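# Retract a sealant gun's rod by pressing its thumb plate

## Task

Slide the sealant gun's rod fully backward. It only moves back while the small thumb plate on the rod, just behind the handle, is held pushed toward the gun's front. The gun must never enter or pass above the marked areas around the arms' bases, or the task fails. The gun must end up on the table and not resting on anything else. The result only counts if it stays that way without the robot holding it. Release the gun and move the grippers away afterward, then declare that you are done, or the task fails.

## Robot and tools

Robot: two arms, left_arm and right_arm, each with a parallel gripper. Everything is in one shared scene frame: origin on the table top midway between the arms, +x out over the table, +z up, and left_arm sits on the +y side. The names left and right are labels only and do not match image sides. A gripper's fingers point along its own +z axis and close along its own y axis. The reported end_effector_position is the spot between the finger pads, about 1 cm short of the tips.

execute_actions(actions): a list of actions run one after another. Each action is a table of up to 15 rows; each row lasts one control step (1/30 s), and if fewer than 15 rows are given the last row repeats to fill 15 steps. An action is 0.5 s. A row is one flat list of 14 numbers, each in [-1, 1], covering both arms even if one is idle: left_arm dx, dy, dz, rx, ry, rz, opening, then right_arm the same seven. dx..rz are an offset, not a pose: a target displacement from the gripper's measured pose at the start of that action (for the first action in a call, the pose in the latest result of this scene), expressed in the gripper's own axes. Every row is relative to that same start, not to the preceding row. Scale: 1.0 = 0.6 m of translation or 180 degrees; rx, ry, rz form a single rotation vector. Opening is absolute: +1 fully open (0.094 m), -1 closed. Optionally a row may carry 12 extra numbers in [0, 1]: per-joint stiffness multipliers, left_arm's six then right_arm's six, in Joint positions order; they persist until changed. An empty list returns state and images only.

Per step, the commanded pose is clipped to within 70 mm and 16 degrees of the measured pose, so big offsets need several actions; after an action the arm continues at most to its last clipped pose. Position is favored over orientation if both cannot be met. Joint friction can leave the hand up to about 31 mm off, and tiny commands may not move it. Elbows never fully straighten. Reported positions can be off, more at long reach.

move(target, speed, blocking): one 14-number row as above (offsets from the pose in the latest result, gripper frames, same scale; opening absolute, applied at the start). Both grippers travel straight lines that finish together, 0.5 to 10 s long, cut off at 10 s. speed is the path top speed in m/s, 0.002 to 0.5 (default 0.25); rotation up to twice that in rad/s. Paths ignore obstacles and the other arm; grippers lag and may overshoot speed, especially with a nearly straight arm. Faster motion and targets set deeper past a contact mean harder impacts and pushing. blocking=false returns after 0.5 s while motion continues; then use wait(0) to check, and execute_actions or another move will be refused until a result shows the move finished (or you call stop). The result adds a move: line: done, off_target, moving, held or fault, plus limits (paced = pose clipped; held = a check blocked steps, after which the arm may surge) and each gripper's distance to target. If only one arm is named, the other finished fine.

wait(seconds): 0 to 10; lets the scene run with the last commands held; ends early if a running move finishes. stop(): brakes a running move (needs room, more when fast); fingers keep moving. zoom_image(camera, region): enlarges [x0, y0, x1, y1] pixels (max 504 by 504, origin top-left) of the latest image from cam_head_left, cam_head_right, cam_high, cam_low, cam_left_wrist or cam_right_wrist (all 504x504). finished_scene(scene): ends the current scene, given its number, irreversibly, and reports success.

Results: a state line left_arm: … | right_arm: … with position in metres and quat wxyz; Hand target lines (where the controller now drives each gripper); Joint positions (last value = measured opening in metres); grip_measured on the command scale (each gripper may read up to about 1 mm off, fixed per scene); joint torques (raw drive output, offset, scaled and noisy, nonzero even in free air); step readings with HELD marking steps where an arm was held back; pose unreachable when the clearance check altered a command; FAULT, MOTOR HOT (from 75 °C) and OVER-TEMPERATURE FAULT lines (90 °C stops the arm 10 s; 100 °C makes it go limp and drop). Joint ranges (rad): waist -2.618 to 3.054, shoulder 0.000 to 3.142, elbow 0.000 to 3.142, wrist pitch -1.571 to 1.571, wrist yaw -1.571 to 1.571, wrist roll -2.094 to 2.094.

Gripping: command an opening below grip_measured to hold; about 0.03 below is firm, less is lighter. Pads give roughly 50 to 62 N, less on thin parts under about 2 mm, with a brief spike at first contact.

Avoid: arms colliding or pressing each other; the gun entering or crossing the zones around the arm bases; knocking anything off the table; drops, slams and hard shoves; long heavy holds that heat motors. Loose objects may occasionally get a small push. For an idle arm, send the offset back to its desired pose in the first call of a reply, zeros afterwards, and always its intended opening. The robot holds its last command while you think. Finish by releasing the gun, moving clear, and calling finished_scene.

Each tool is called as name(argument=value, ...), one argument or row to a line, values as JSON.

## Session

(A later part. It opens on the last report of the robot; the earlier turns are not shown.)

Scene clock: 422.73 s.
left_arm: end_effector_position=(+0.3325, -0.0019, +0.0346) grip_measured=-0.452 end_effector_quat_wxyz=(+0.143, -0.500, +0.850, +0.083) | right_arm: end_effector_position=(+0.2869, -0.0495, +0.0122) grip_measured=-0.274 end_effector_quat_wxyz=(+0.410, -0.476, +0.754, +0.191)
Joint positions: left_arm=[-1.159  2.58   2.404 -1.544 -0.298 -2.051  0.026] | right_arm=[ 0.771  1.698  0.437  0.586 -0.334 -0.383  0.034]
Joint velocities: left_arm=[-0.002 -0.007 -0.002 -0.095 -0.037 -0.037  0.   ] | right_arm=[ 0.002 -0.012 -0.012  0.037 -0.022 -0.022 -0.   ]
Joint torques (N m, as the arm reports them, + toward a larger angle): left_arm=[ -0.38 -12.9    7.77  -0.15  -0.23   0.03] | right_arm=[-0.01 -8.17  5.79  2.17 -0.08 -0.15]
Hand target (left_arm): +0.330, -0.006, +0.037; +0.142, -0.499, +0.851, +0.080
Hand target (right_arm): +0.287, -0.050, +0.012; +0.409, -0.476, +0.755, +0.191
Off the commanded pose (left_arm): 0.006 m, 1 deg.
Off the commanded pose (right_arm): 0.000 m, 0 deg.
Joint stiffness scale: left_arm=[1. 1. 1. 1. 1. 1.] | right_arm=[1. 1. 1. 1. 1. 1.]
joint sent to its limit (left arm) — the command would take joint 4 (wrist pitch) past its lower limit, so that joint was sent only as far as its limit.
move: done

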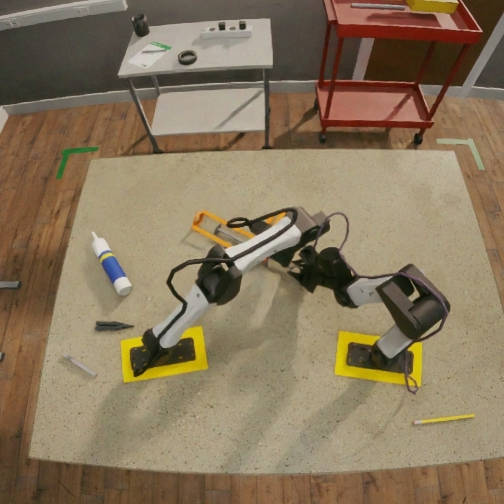

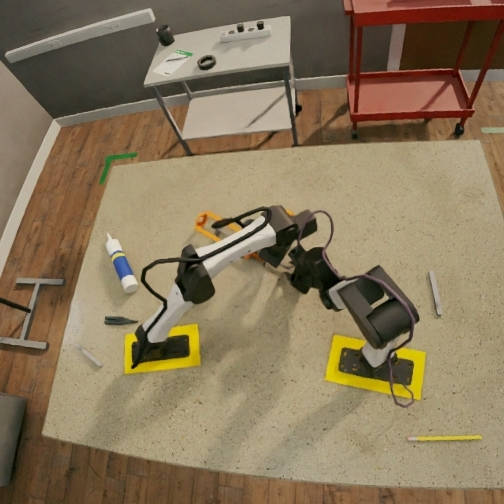

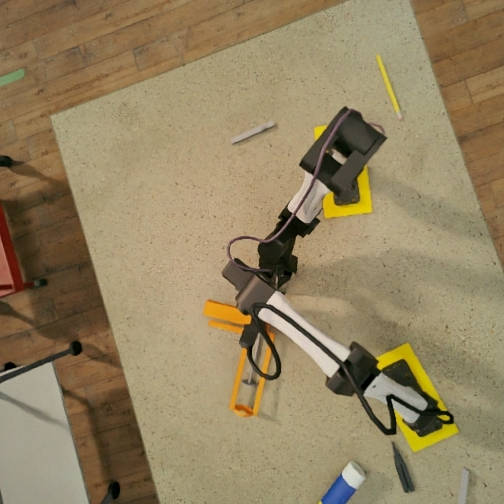

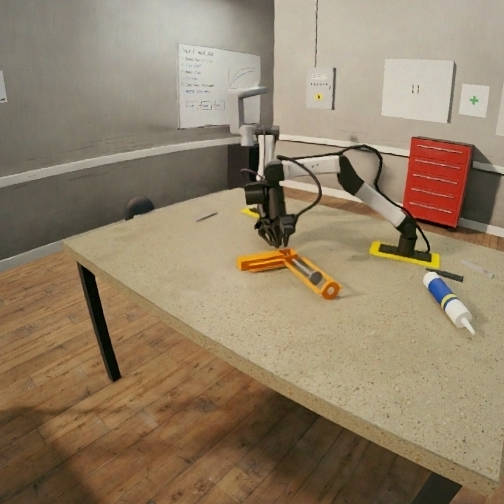

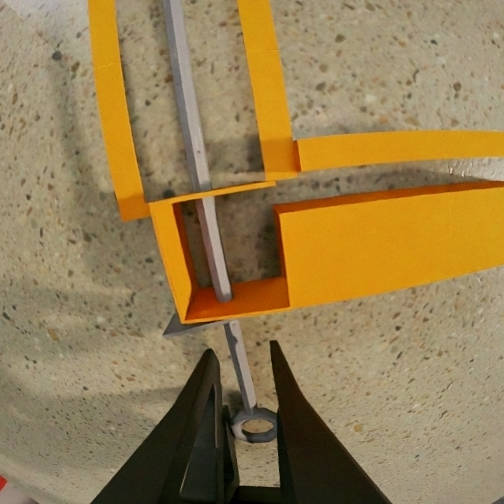

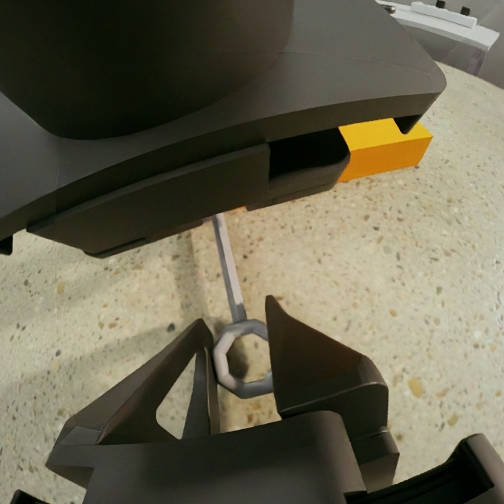

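move(
  target=[0,0,0.04,0,0,0,-0.45,0,0,0,0,0,0,-0.31],
  speed=0.04,
)

Scene clock: 427.20 s.
left_arm: end_effector_position=(+0.3319, +0.0028, +0.0078) grip_measured=-0.452 end_effector_quat_wxyz=(+0.142, -0.497, +0.851, +0.090) | right_arm: end_effector_position=(+0.2871, -0.0496, +0.0123) grip_measured=-0.274 end_effector_quat_wxyz=(+0.410, -0.477, +0.753, +0.190)
Joint positions: left_arm=[-1.154  2.572  2.281 -1.442 -0.298 -2.042  0.026] | right_arm=[ 0.771  1.698  0.437  0.586 -0.333 -0.388  0.034]
Joint velocities: left_arm=[-0.012  0.017 -0.007  0.022 -0.037  0.007  0.001] | right_arm=[ 0.002 -0.017 -0.012 -0.051 -0.095 -0.051  0.002]
Joint torques (N m, as the arm reports them, + toward a larger angle): left_arm=[  0.61 -15.08   4.47   0.08  -0.28   0.14] | right_arm=[ 0.   -8.2   5.84  2.17 -0.09 -0.12]
Hand target (left_arm): +0.336, +0.005, +0.012; +0.143, -0.500, +0.850, +0.083
Hand target (right_arm): +0.287, -0.050, +0.012; +0.409, -0.476, +0.754, +0.191
Off the commanded pose (left_arm): 0.006 m, 1 deg.
Off the commanded pose (right_arm): 0.000 m, 0 deg.
Joint stiffness scale: left_arm=[1. 1. 1. 1. 1. 1.] | right_arm=[1. 1. 1. 1. 1. 1.]
move: done

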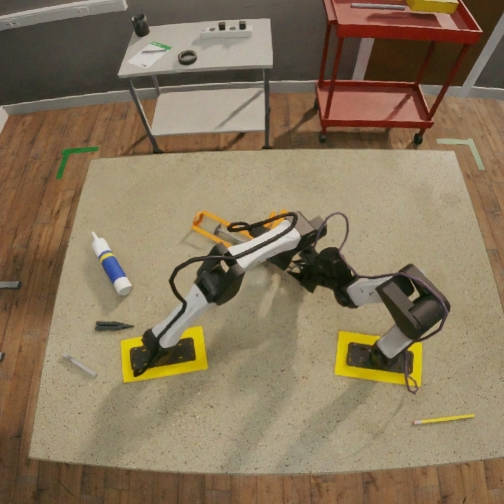

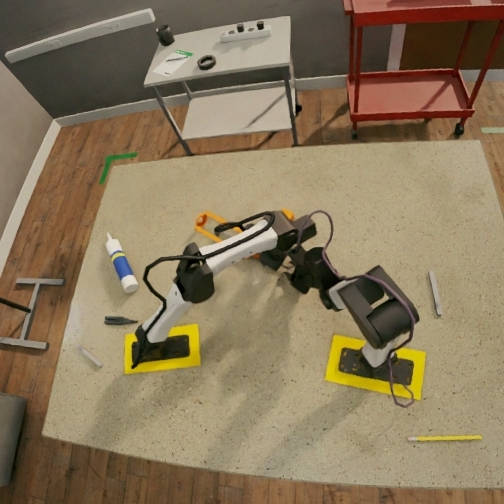

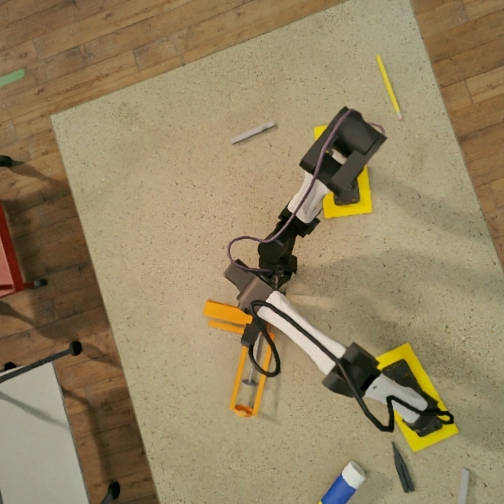

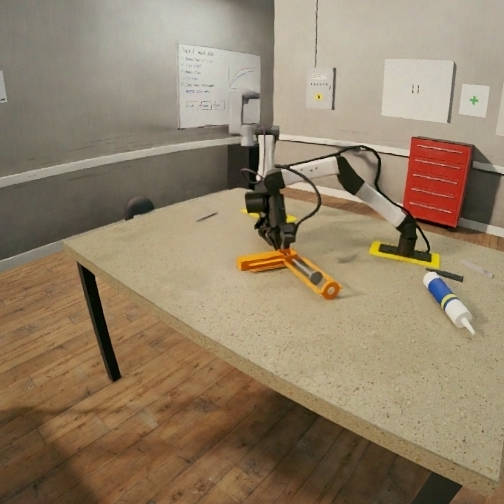

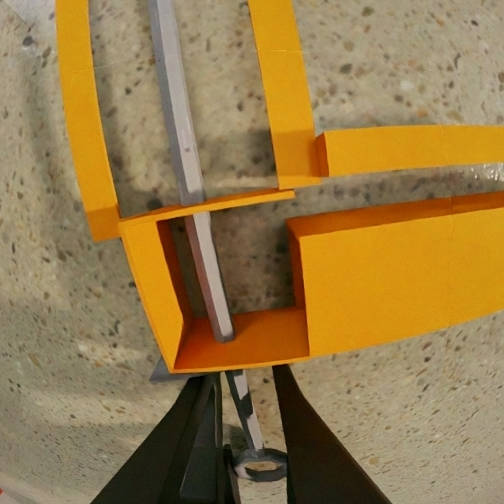

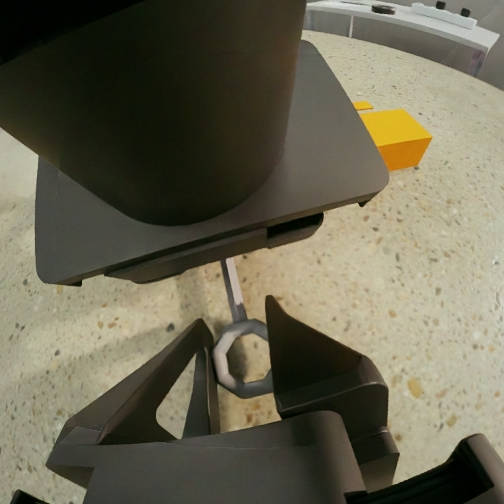

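move(
  target=[-0.066,0.01,0.014,0,0,0,-0.45,0.06,0,-0.081,0,0,0,-0.31],
  speed=0.04,
)

Scene clock: 433.97 s.
left_arm: end_effector_position=(+0.3396, +0.0298, +0.0075) grip_measured=-0.452 end_effector_quat_wxyz=(+0.131, -0.494, +0.855, +0.088) | right_arm: end_effector_position=(+0.2700, -0.0944, +0.0201) grip_measured=-0.308 end_effector_quat_wxyz=(+0.429, -0.473, +0.746, +0.189)
Joint positions: left_arm=[-1.099  2.461  2.08  -1.331 -0.284 -1.975  0.026] | right_arm=[ 0.635  1.54   0.278  0.594 -0.437 -0.472  0.032]
Joint velocities: left_arm=[ 0.002  0.007 -0.022 -0.066  0.037 -0.007  0.001] | right_arm=[-0.012 -0.007 -0.007 -0.051  0.022 -0.051  0.   ]
Joint torques (N m, as the arm reports them, + toward a larger angle): left_arm=[  1.16 -14.54   4.37   0.    -0.48   0.15] | right_arm=[-0.77 -7.98  3.41  1.84 -0.17 -0.23]
Hand target (left_arm): +0.346, +0.041, +0.013; +0.142, -0.497, +0.851, +0.091
Hand target (right_arm): +0.258, -0.101, +0.011; +0.411, -0.476, +0.753, +0.192
Off the commanded pose (left_arm): 0.014 m, 1 deg.
Off the commanded pose (right_arm): 0.016 m, 2 deg.
Joint stiffness scale: left_arm=[1. 1. 1. 1. 1. 1.] | right_arm=[1. 1. 1. 1. 1. 1.]
move: off_target (left_arm, right_arm)

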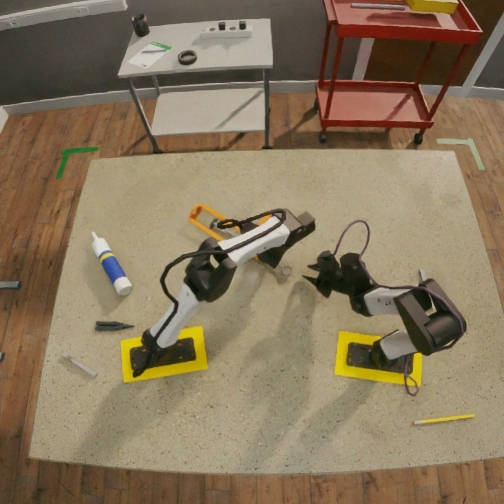

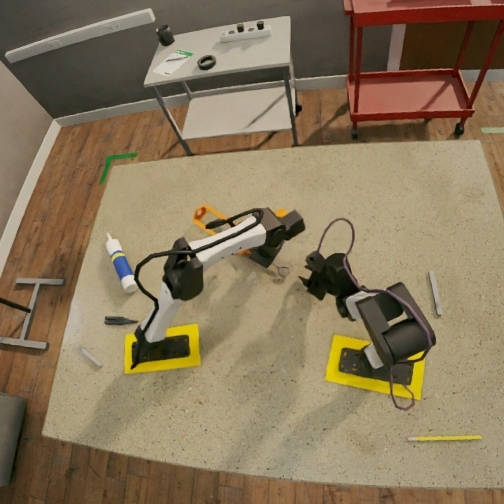

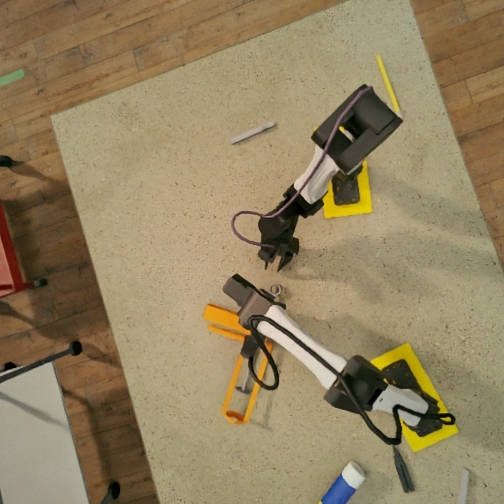

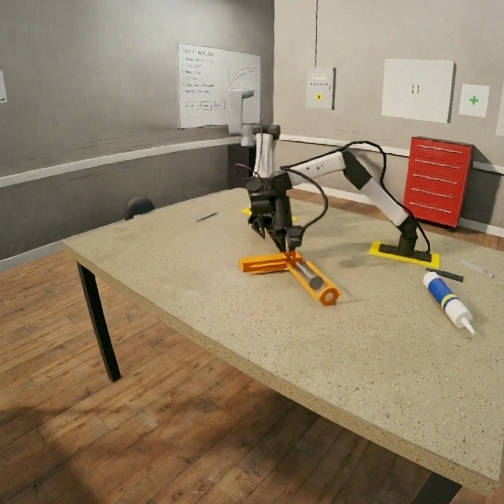

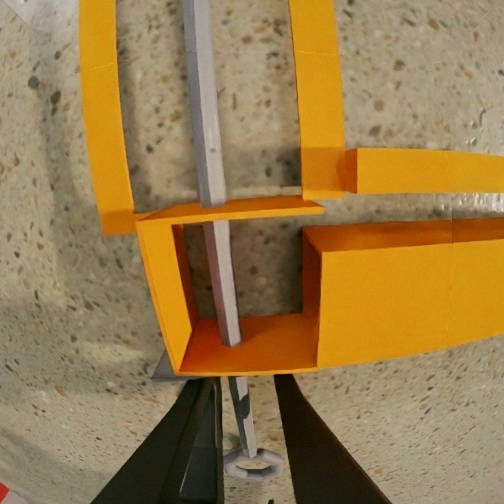

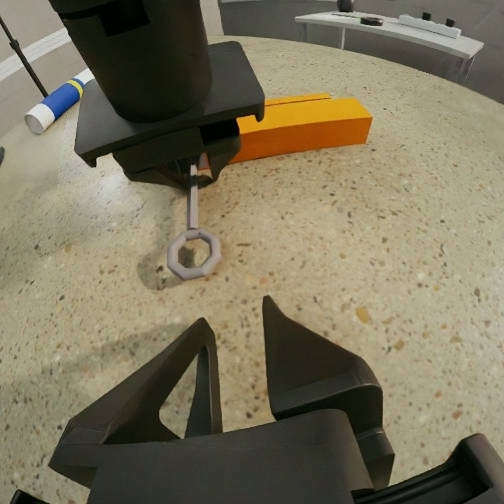

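move(
  target=[0.008,0.02,-0.006,0.02,0,0.063,-0.45,-0.0195,0.0525,0.0765,0.003,0.033,0.052,0.2],
  speed=0.08,
)

Scene clock: 465.30 s.
left_arm: end_effector_position=(+0.3293, +0.0314, +0.0074) grip_measured=-0.452 end_effector_quat_wxyz=(+0.131, -0.412, +0.899, +0.076) | right_arm: end_effector_position=(+0.2669, -0.0448, +0.0077) grip_measured=+0.198 end_effector_quat_wxyz=(+0.391, -0.421, +0.795, +0.196)
Joint positions: left_arm=[-1.118  2.367  1.915 -1.213 -0.289 -1.798  0.026] | right_arm=[ 0.868  1.657  0.39   0.583 -0.214 -0.194  0.056]
Joint velocities: left_arm=[-0.002 -0.012  0.017  0.037 -0.022  0.095 -0.   ] | right_arm=[-0.002 -0.017  0.002 -0.022  0.007  0.022  0.001]
Joint torques (N m, as the arm reports them, + toward a larger angle): left_arm=[ -0.59 -13.68   4.22   0.17  -0.35   0.15] | right_arm=[ 0.71 -5.09  7.64  1.84  0.04 -0.09]
Hand target (left_arm): +0.326, +0.031, +0.010; +0.137, -0.404, +0.902, +0.073
Hand target (right_arm): +0.267, -0.044, +0.000; +0.375, -0.420, +0.804, +0.191
Off the commanded pose (left_arm): 0.004 m, 1 deg.
Off the commanded pose (right_arm): 0.008 m, 2 deg.
Joint stiffness scale: left_arm=[1. 1. 1. 1. 1. 1.] | right_arm=[1. 1. 1. 1. 1. 1.]
move: done

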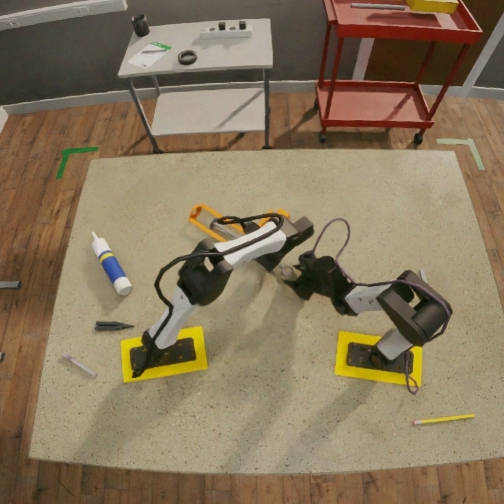

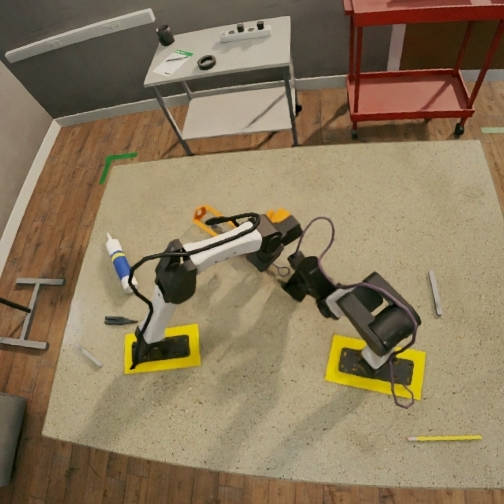

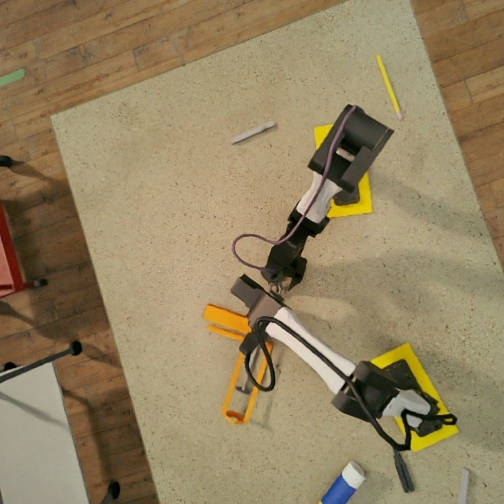

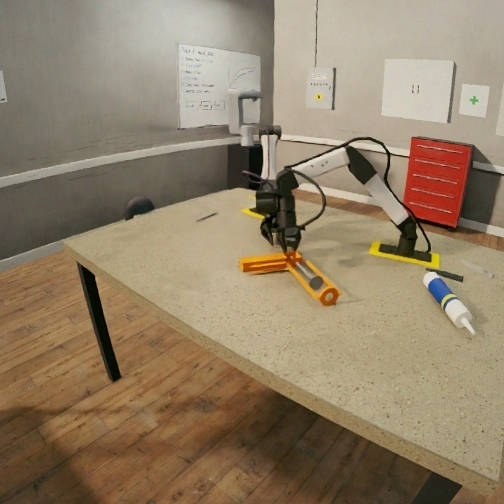

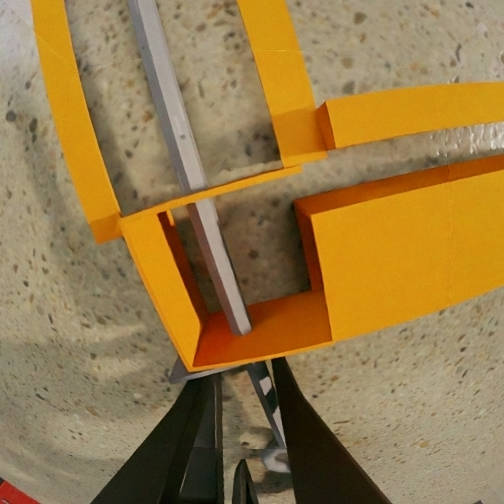

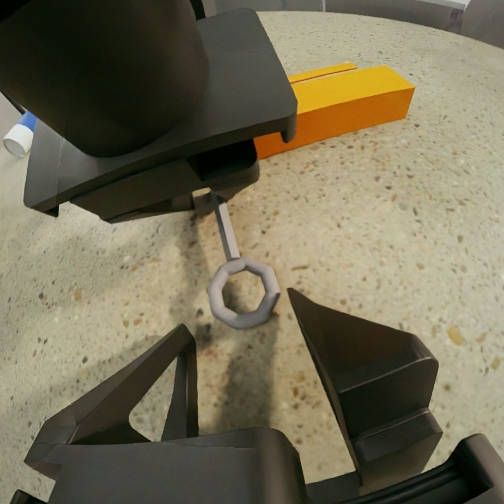

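move(
  target=[0,0,0,0,0,0,-0.45,-0.035,-0.013,0.053,0,0,0,0.2],
  speed=0.05,
)

Scene clock: 473.27 s.
left_arm: end_effector_position=(+0.3291, +0.0313, +0.0074) grip_measured=-0.452 end_effector_quat_wxyz=(+0.131, -0.412, +0.899, +0.076) | right_arm: end_effector_position=(+0.2928, -0.0225, +0.0100) grip_measured=+0.198 end_effector_quat_wxyz=(+0.399, -0.421, +0.791, +0.198)
Joint positions: left_arm=[-1.118  2.367  1.915 -1.213 -0.288 -1.797  0.026] | right_arm=[ 0.871  1.761  0.514  0.581 -0.213 -0.193  0.056]
Joint velocities: left_arm=[-0.007  0.007  0.002 -0.022  0.007 -0.081  0.   ] | right_arm=[ 0.007 -0.002  0.002  0.037  0.007 -0.051  0.001]
Joint torques (N m, as the arm reports them, + toward a larger angle): left_arm=[  0.01 -12.24   5.97   0.09  -0.27   0.1 ] | right_arm=[ 0.79 -6.68  8.09  2.01  0.03 -0.11]
Hand target (left_arm): +0.329, +0.031, +0.007; +0.131, -0.412, +0.899, +0.076
Hand target (right_arm): +0.295, -0.018, +0.006; +0.391, -0.421, +0.795, +0.196
Off the commanded pose (left_arm): 0.000 m, 0 deg.
Off the commanded pose (right_arm): 0.007 m, 1 deg.
Joint stiffness scale: left_arm=[1. 1. 1. 1. 1. 1.] | right_arm=[1. 1. 1. 1. 1. 1.]
move: done

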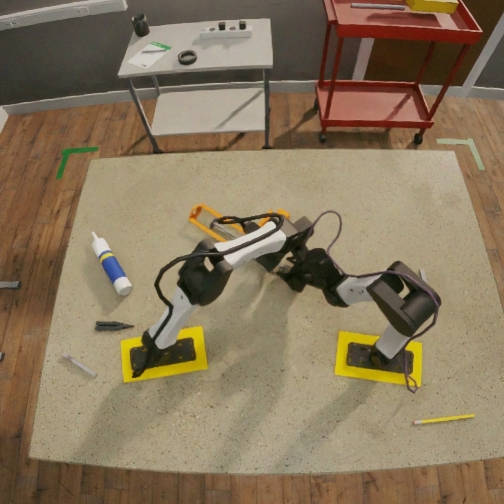

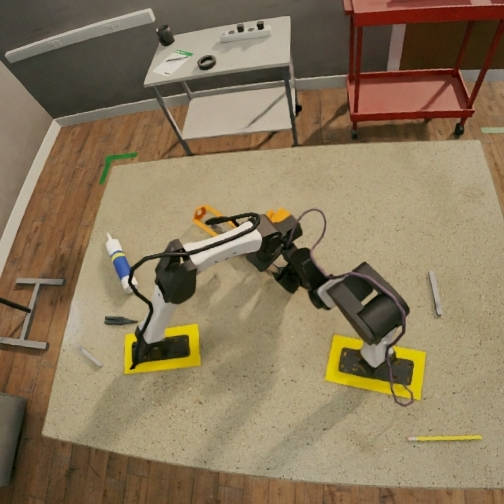

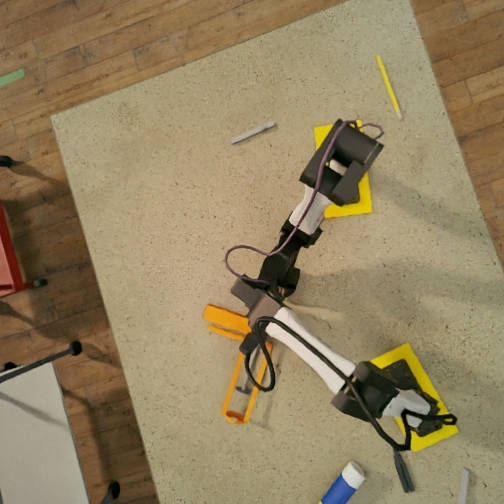

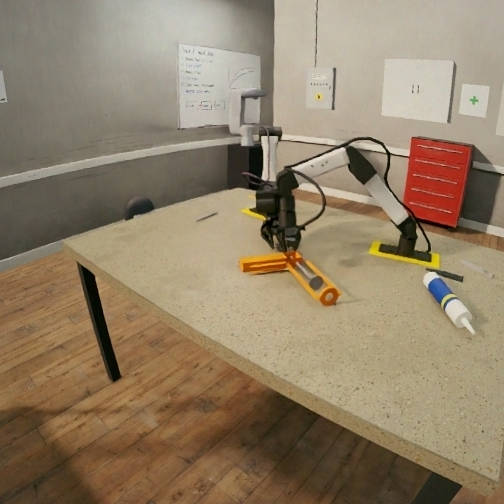

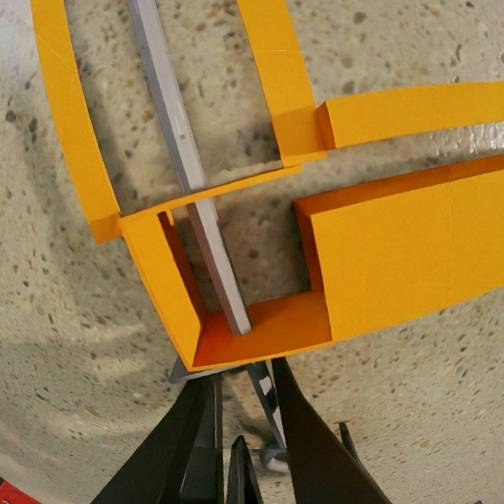

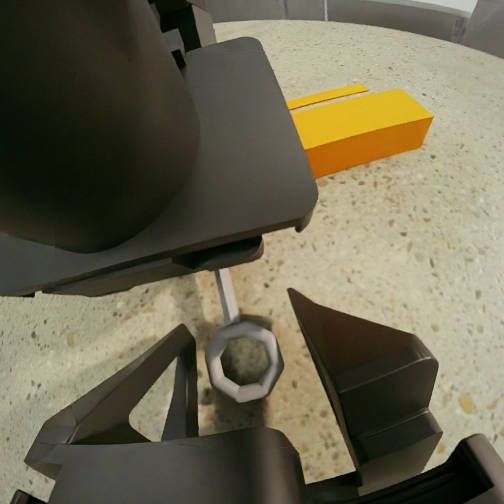

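execute_actions(
  actions=[
    [[0,0,0,0,0,0,-0.45,0.022,0,0.012,0,0,0,0.2]],
    [[0,0,0,0,0,0,-0.45,0,0,0,0,0,0,-0.15]],
    [[0,0,0,0,0,0,-0.45,0,0,0,0,0,0,-0.35]],
  ],
)

Scene clock: 484.40 s.
left_arm: end_effector_position=(+0.3297, +0.0306, +0.0073) grip_measured=-0.452 end_effector_quat_wxyz=(+0.131, -0.412, +0.899, +0.074) | right_arm: end_effector_position=(+0.2958, -0.0177, +0.0086) grip_measured=-0.259 end_effector_quat_wxyz=(+0.409, -0.421, +0.783, +0.204)
Joint positions: left_arm=[-1.118  2.367  1.915 -1.209 -0.289 -1.797  0.026] | right_arm=[ 0.872  1.798  0.514  0.646 -0.222 -0.193  0.035]
Joint velocities: left_arm=[-0.007  0.007 -0.012 -0.007  0.037  0.007 -0.   ] | right_arm=[ 0.002 -0.007 -0.002 -0.066  0.007  0.007  0.   ]
Joint torques (N m, as the arm reports them, + toward a larger angle): left_arm=[  0.03 -12.33   5.96   0.07  -0.26   0.12] | right_arm=[-0.04 -9.32  5.72  2.24 -0.01 -0.16]
Hand target (left_arm): +0.329, +0.031, +0.007; +0.131, -0.411, +0.899, +0.076
Hand target (right_arm): +0.296, -0.018, +0.009; +0.410, -0.420, +0.784, +0.203
Off the commanded pose (left_arm): 0.001 m, 0 deg.
Off the commanded pose (right_arm): 0.001 m, 0 deg.
Joint stiffness scale: left_arm=[1. 1. 1. 1. 1. 1.] | right_arm=[1. 1. 1. 1. 1. 1.]
Step readings (end_effector_position; steps 1 to 15: 1st action; 16 to 30: 2nd action; 31 to 45: 3rd action):
0: left_arm (+0.3291, +0.0313, +0.0074) | right_arm (+0.2928, -0.0225, +0.0100)
1: left_arm (+0.3291, +0.0313, +0.0074) | right_arm (+0.2933, -0.0221, +0.0096)
2: left_arm (+0.3291, +0.0313, +0.0074) | right_arm (+0.2941, -0.0215, +0.0087)
4: left_arm (+0.3292, +0.0314, +0.0074) | right_arm (+0.2947, -0.0210, +0.0058)
8: left_arm (+0.3292, +0.0314, +0.0074) | right_arm (+0.2965, -0.0193, +0.0075)
15: left_arm (+0.3292, +0.0314, +0.0074) | right_arm (+0.2971, -0.0189, +0.0085)
16: left_arm (+0.3292, +0.0314, +0.0074) | right_arm (+0.2971, -0.0189, +0.0085)
17: left_arm (+0.3292, +0.0314, +0.0074) | right_arm (+0.2969, -0.0187, +0.0085)
19: left_arm (+0.3292, +0.0314, +0.0074) | right_arm (+0.2965, -0.0184, +0.0086)
23: left_arm (+0.3292, +0.0314, +0.0074) | right_arm (+0.2965, -0.0183, +0.0086)
30: left_arm (+0.3292, +0.0314, +0.0074) | right_arm (+0.2965, -0.0183, +0.0086)
31: left_arm (+0.3295, +0.0309, +0.0073) | right_arm (+0.2959, -0.0178, +0.0087)
32: left_arm (+0.3297, +0.0306, +0.0073) | right_arm (+0.2958, -0.0177, +0.0086)
34: left_arm (+0.3297, +0.0306, +0.0073) | right_arm (+0.2958, -0.0177, +0.0086)
38: left_arm (+0.3297, +0.0306, +0.0073) | right_arm (+0.2958, -0.0177, +0.0086)
45: end_effector_position above

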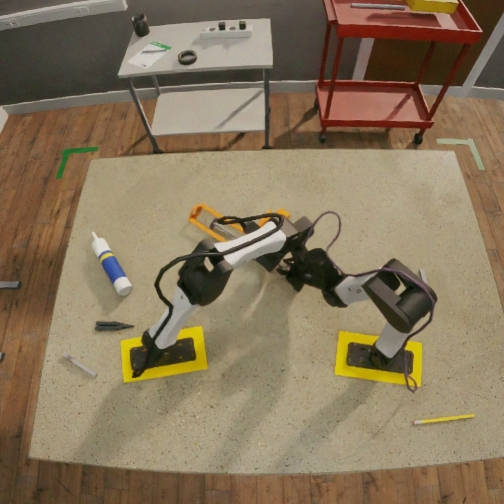

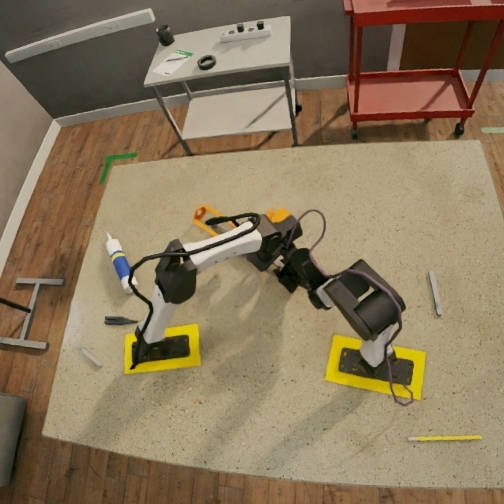

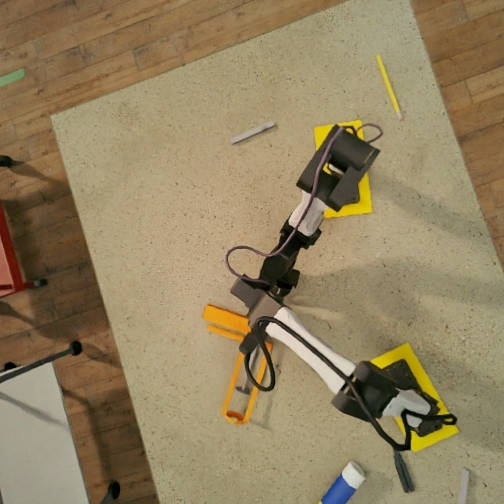

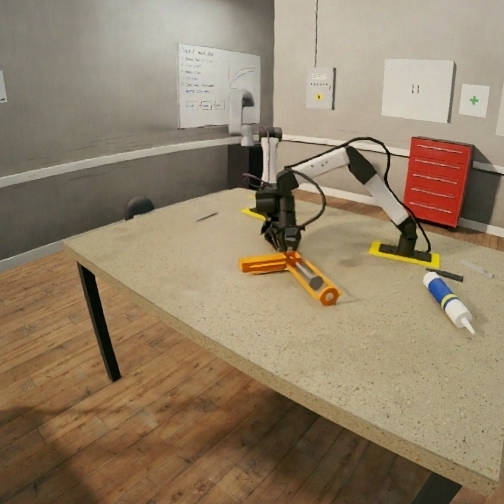

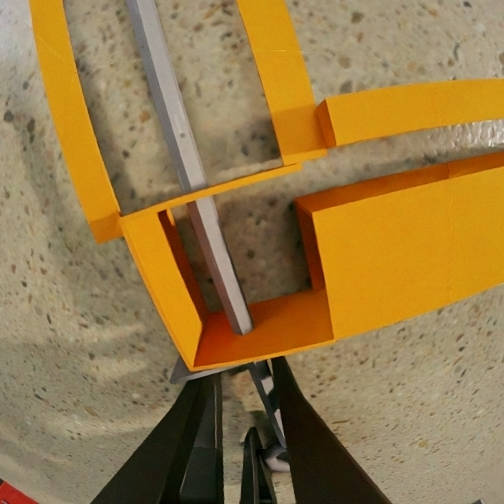

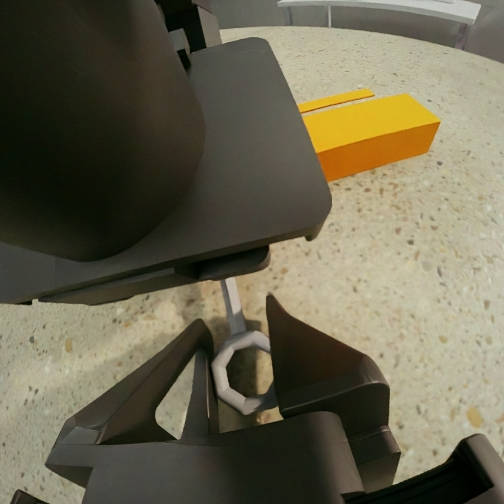

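execute_actions(
  actions=[],
)

Scene clock: 498.00 s.
left_arm: end_effector_position=(+0.3297, +0.0306, +0.0073) grip_measured=-0.452 end_effector_quat_wxyz=(+0.131, -0.412, +0.899, +0.074) | right_arm: end_effector_position=(+0.2958, -0.0177, +0.0086) grip_measured=-0.259 end_effector_quat_wxyz=(+0.409, -0.421, +0.783, +0.204)
Joint positions: left_arm=[-1.118  2.367  1.915 -1.209 -0.289 -1.797  0.026] | right_arm=[ 0.872  1.798  0.514  0.646 -0.222 -0.193  0.035]
Joint velocities: left_arm=[-0.012 -0.002 -0.002 -0.022  0.007 -0.051 -0.001] | right_arm=[ 0.012 -0.017  0.007  0.007  0.007 -0.051  0.   ]
Joint torques (N m, as the arm reports them, + toward a larger angle): left_arm=[  0.02 -12.34   5.97   0.07  -0.26   0.11] | right_arm=[-0.03 -9.33  5.72  2.24 -0.01 -0.16]
Hand target (left_arm): +0.329, +0.031, +0.007; +0.131, -0.411, +0.899, +0.076
Hand target (right_arm): +0.296, -0.018, +0.009; +0.410, -0.420, +0.784, +0.203
Off the commanded pose (left_arm): 0.001 m, 0 deg.
Off the commanded pose (right_arm): 0.001 m, 0 deg.
Joint stiffness scale: left_arm=[1. 1. 1. 1. 1. 1.] | right_arm=[1. 1. 1. 1. 1. 1.]

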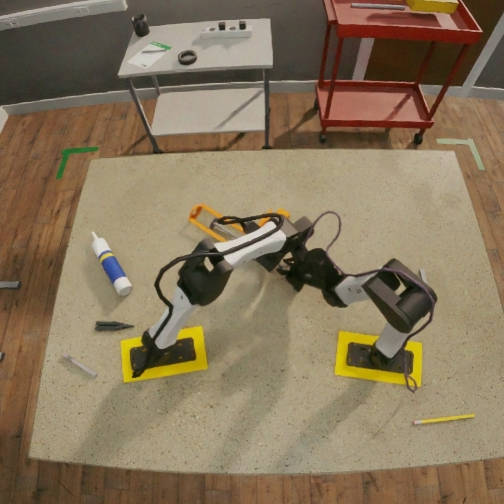

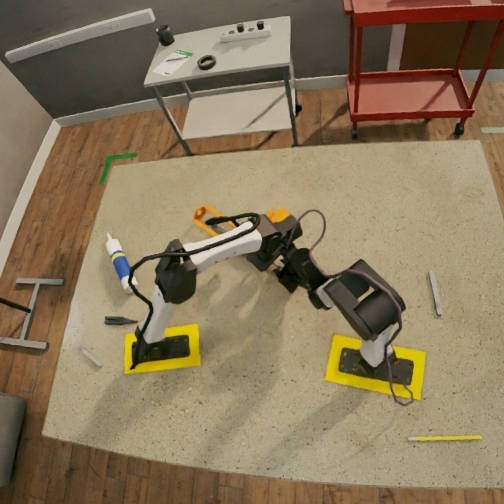

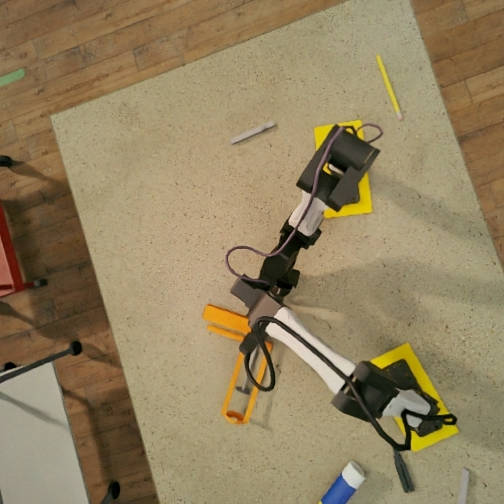

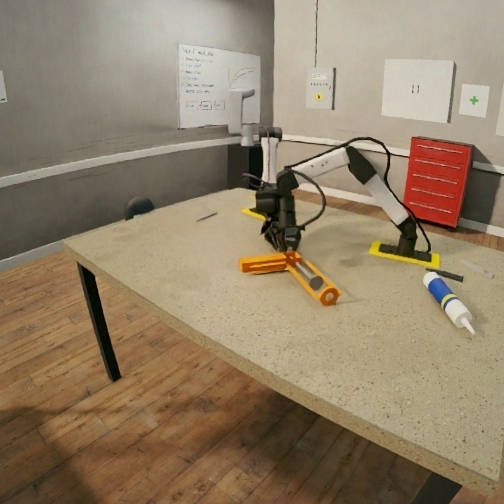

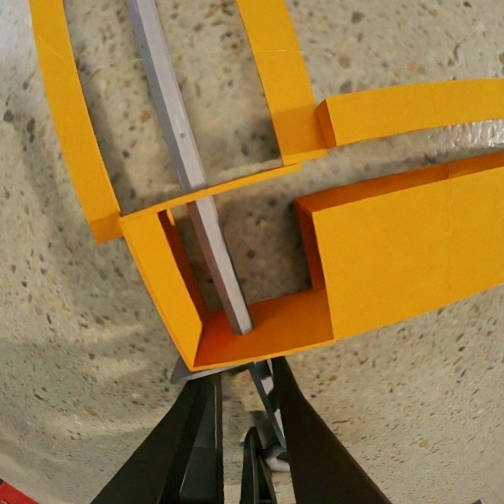

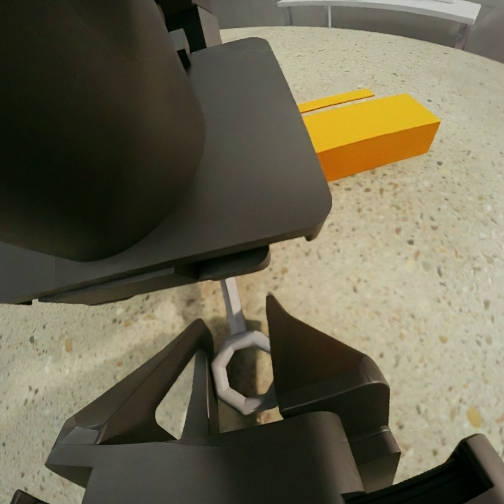

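move(
  target=[-0.03,0,0.008,0,0,0,-0.45, 0.055,0,-0.066,0,0,0,-0.35],
  speed=0.04,
)

Scene clock: 503.27 s.
left_arm: end_effector_position=(+0.3243, +0.0147, +0.0064) grip_measured=-0.452 end_effector_quat_wxyz=(+0.098, -0.405, +0.908, +0.046) | right_arm: end_effector_position=(+0.2754, -0.0481, +0.0093) grip_measured=-0.259 end_effector_quat_wxyz=(+0.418, -0.419, +0.779, +0.210)
Joint positions: left_arm=[-1.12   2.36   1.915 -1.173 -0.211 -1.771  0.026] | right_arm=[ 0.821  1.709  0.361  0.724 -0.269 -0.217  0.035]
Joint velocities: left_arm=[-0.012  0.002  0.007  0.037  0.037 -0.051  0.001] | right_arm=[ 0.002  0.002 -0.007  0.11  -0.051 -0.007 -0.001]
Joint torques (N m, as the arm reports them, + toward a larger angle): left_arm=[  2.57 -13.19   4.05   0.02  -0.95   0.19] | right_arm=[ -1.28 -10.1    1.96   2.21  -0.09  -0.29]
Hand target (left_arm): +0.341, +0.044, +0.008; +0.129, -0.412, +0.899, +0.075
Hand target (right_arm): +0.267, -0.059, +0.003; +0.409, -0.421, +0.783, +0.205
Off the commanded pose (left_arm): 0.035 m, 5 deg.
Off the commanded pose (right_arm): 0.015 m, 1 deg.
Joint stiffness scale: left_arm=[1. 1. 1. 1. 1. 1.] | right_arm=[1. 1. 1. 1. 1. 1.]
move: off_target (left_arm, right_arm)

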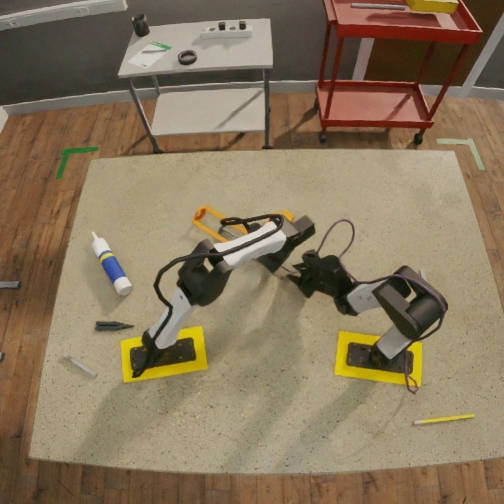

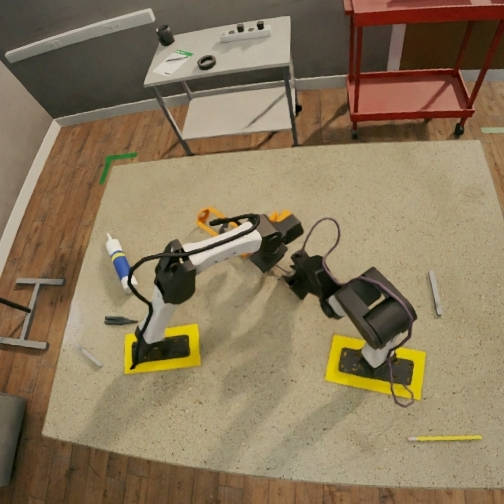

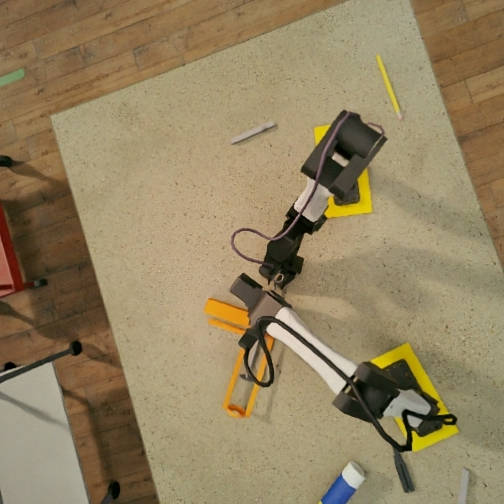

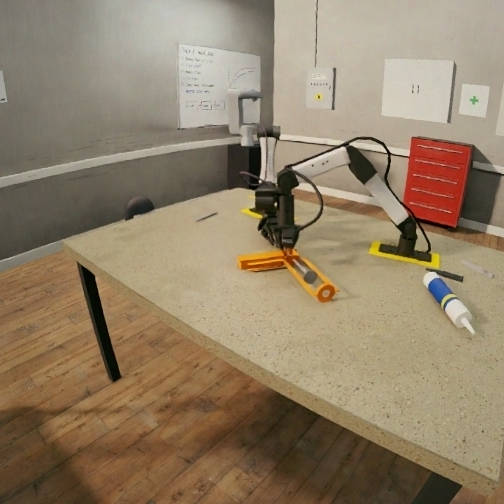

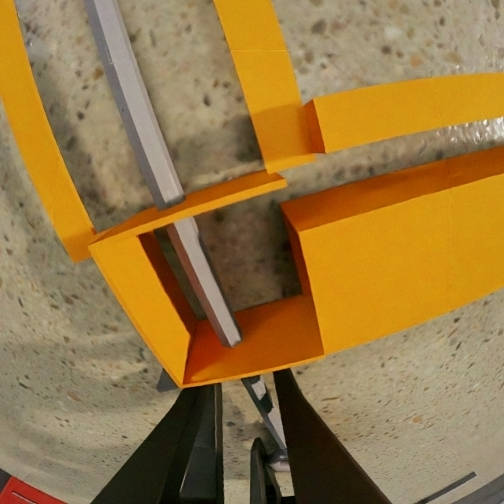

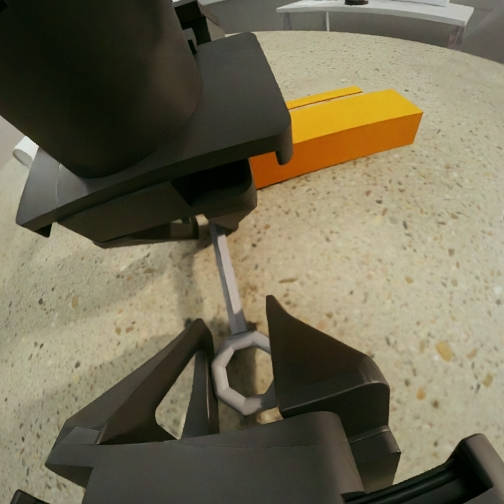

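move(
  target=[-0.085,0.011,0.02,0,-0.028,0,-0.45, 0.086,0,-0.103,0,0,0,-0.35],
  speed=0.04,
)

Scene clock: 522.23 s.
left_arm: end_effector_position=(+0.3393, +0.0250, +0.0072) grip_measured=-0.452 end_effector_quat_wxyz=(+0.106, -0.394, +0.913, +0.029) | right_arm: end_effector_position=(+0.2431, -0.1004, +0.0108) grip_measured=-0.259 end_effector_quat_wxyz=(+0.433, -0.413, +0.770, +0.222)
Joint positions: left_arm=[-1.083  2.319  1.847 -1.096 -0.22  -1.703  0.026] | right_arm=[ 0.671  1.552  0.126  0.815 -0.408 -0.288  0.035]
Joint velocities: left_arm=[-0.002  0.002 -0.002 -0.022 -0.081 -0.007  0.001] | right_arm=[-0.007 -0.007 -0.012  0.007 -0.037  0.007 -0.001]
Joint torques (N m, as the arm reports them, + toward a larger angle): left_arm=[  2.63 -12.68   3.68   0.14  -0.89   0.22] | right_arm=[-1.44 -7.37  1.07  2.05 -0.08 -0.45]
Hand target (left_arm): +0.353, +0.057, +0.006; +0.135, -0.402, +0.903, +0.064
Hand target (right_arm): +0.230, -0.112, -0.000; +0.418, -0.417, +0.778, +0.213
Off the commanded pose (left_arm): 0.036 m, 6 deg.
Off the commanded pose (right_arm): 0.021 m, 3 deg.
Joint stiffness scale: left_arm=[1. 1. 1. 1. 1. 1.] | right_arm=[1. 1. 1. 1. 1. 1.]
move: off_target (left_arm, right_arm)

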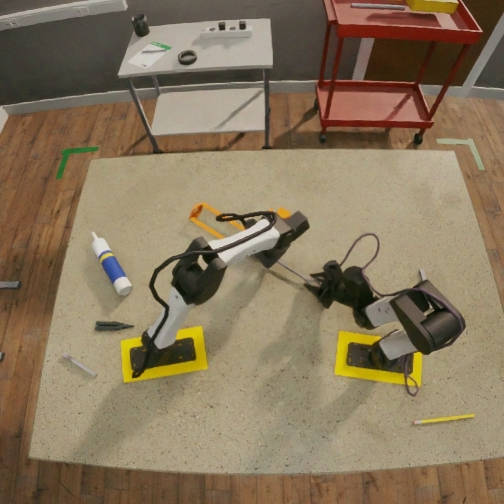

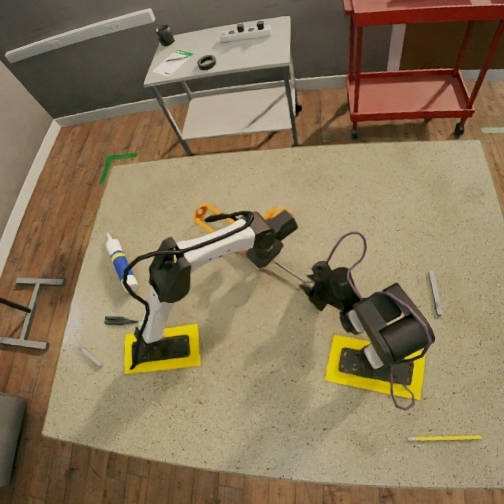

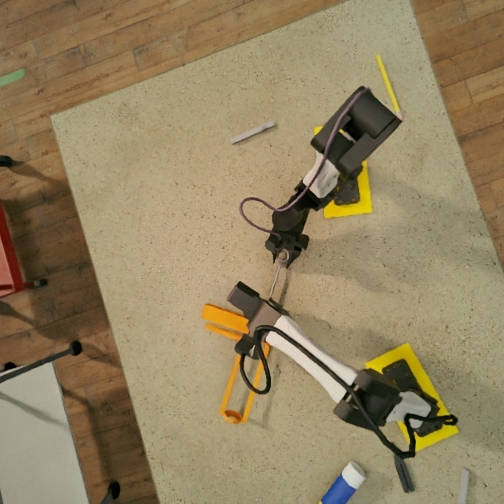

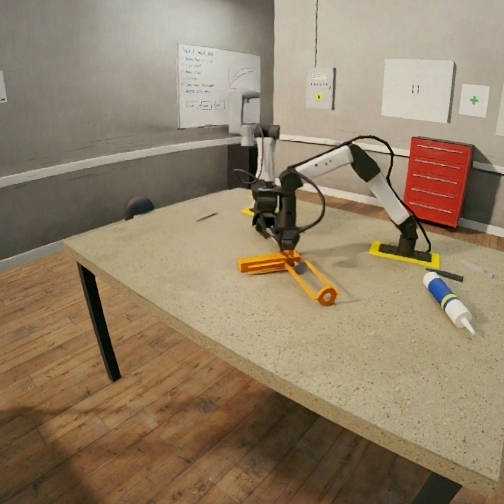

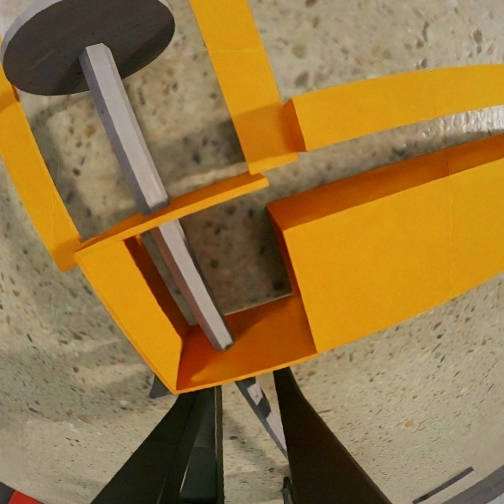

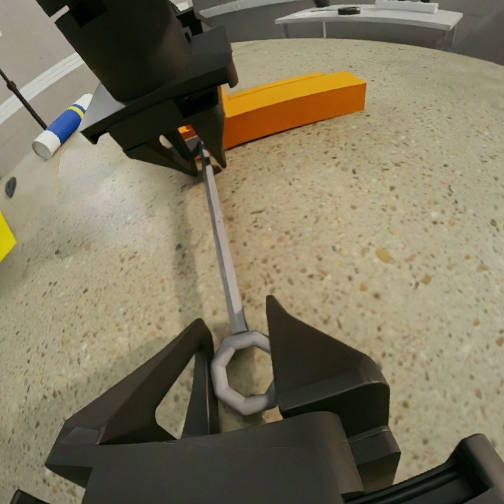

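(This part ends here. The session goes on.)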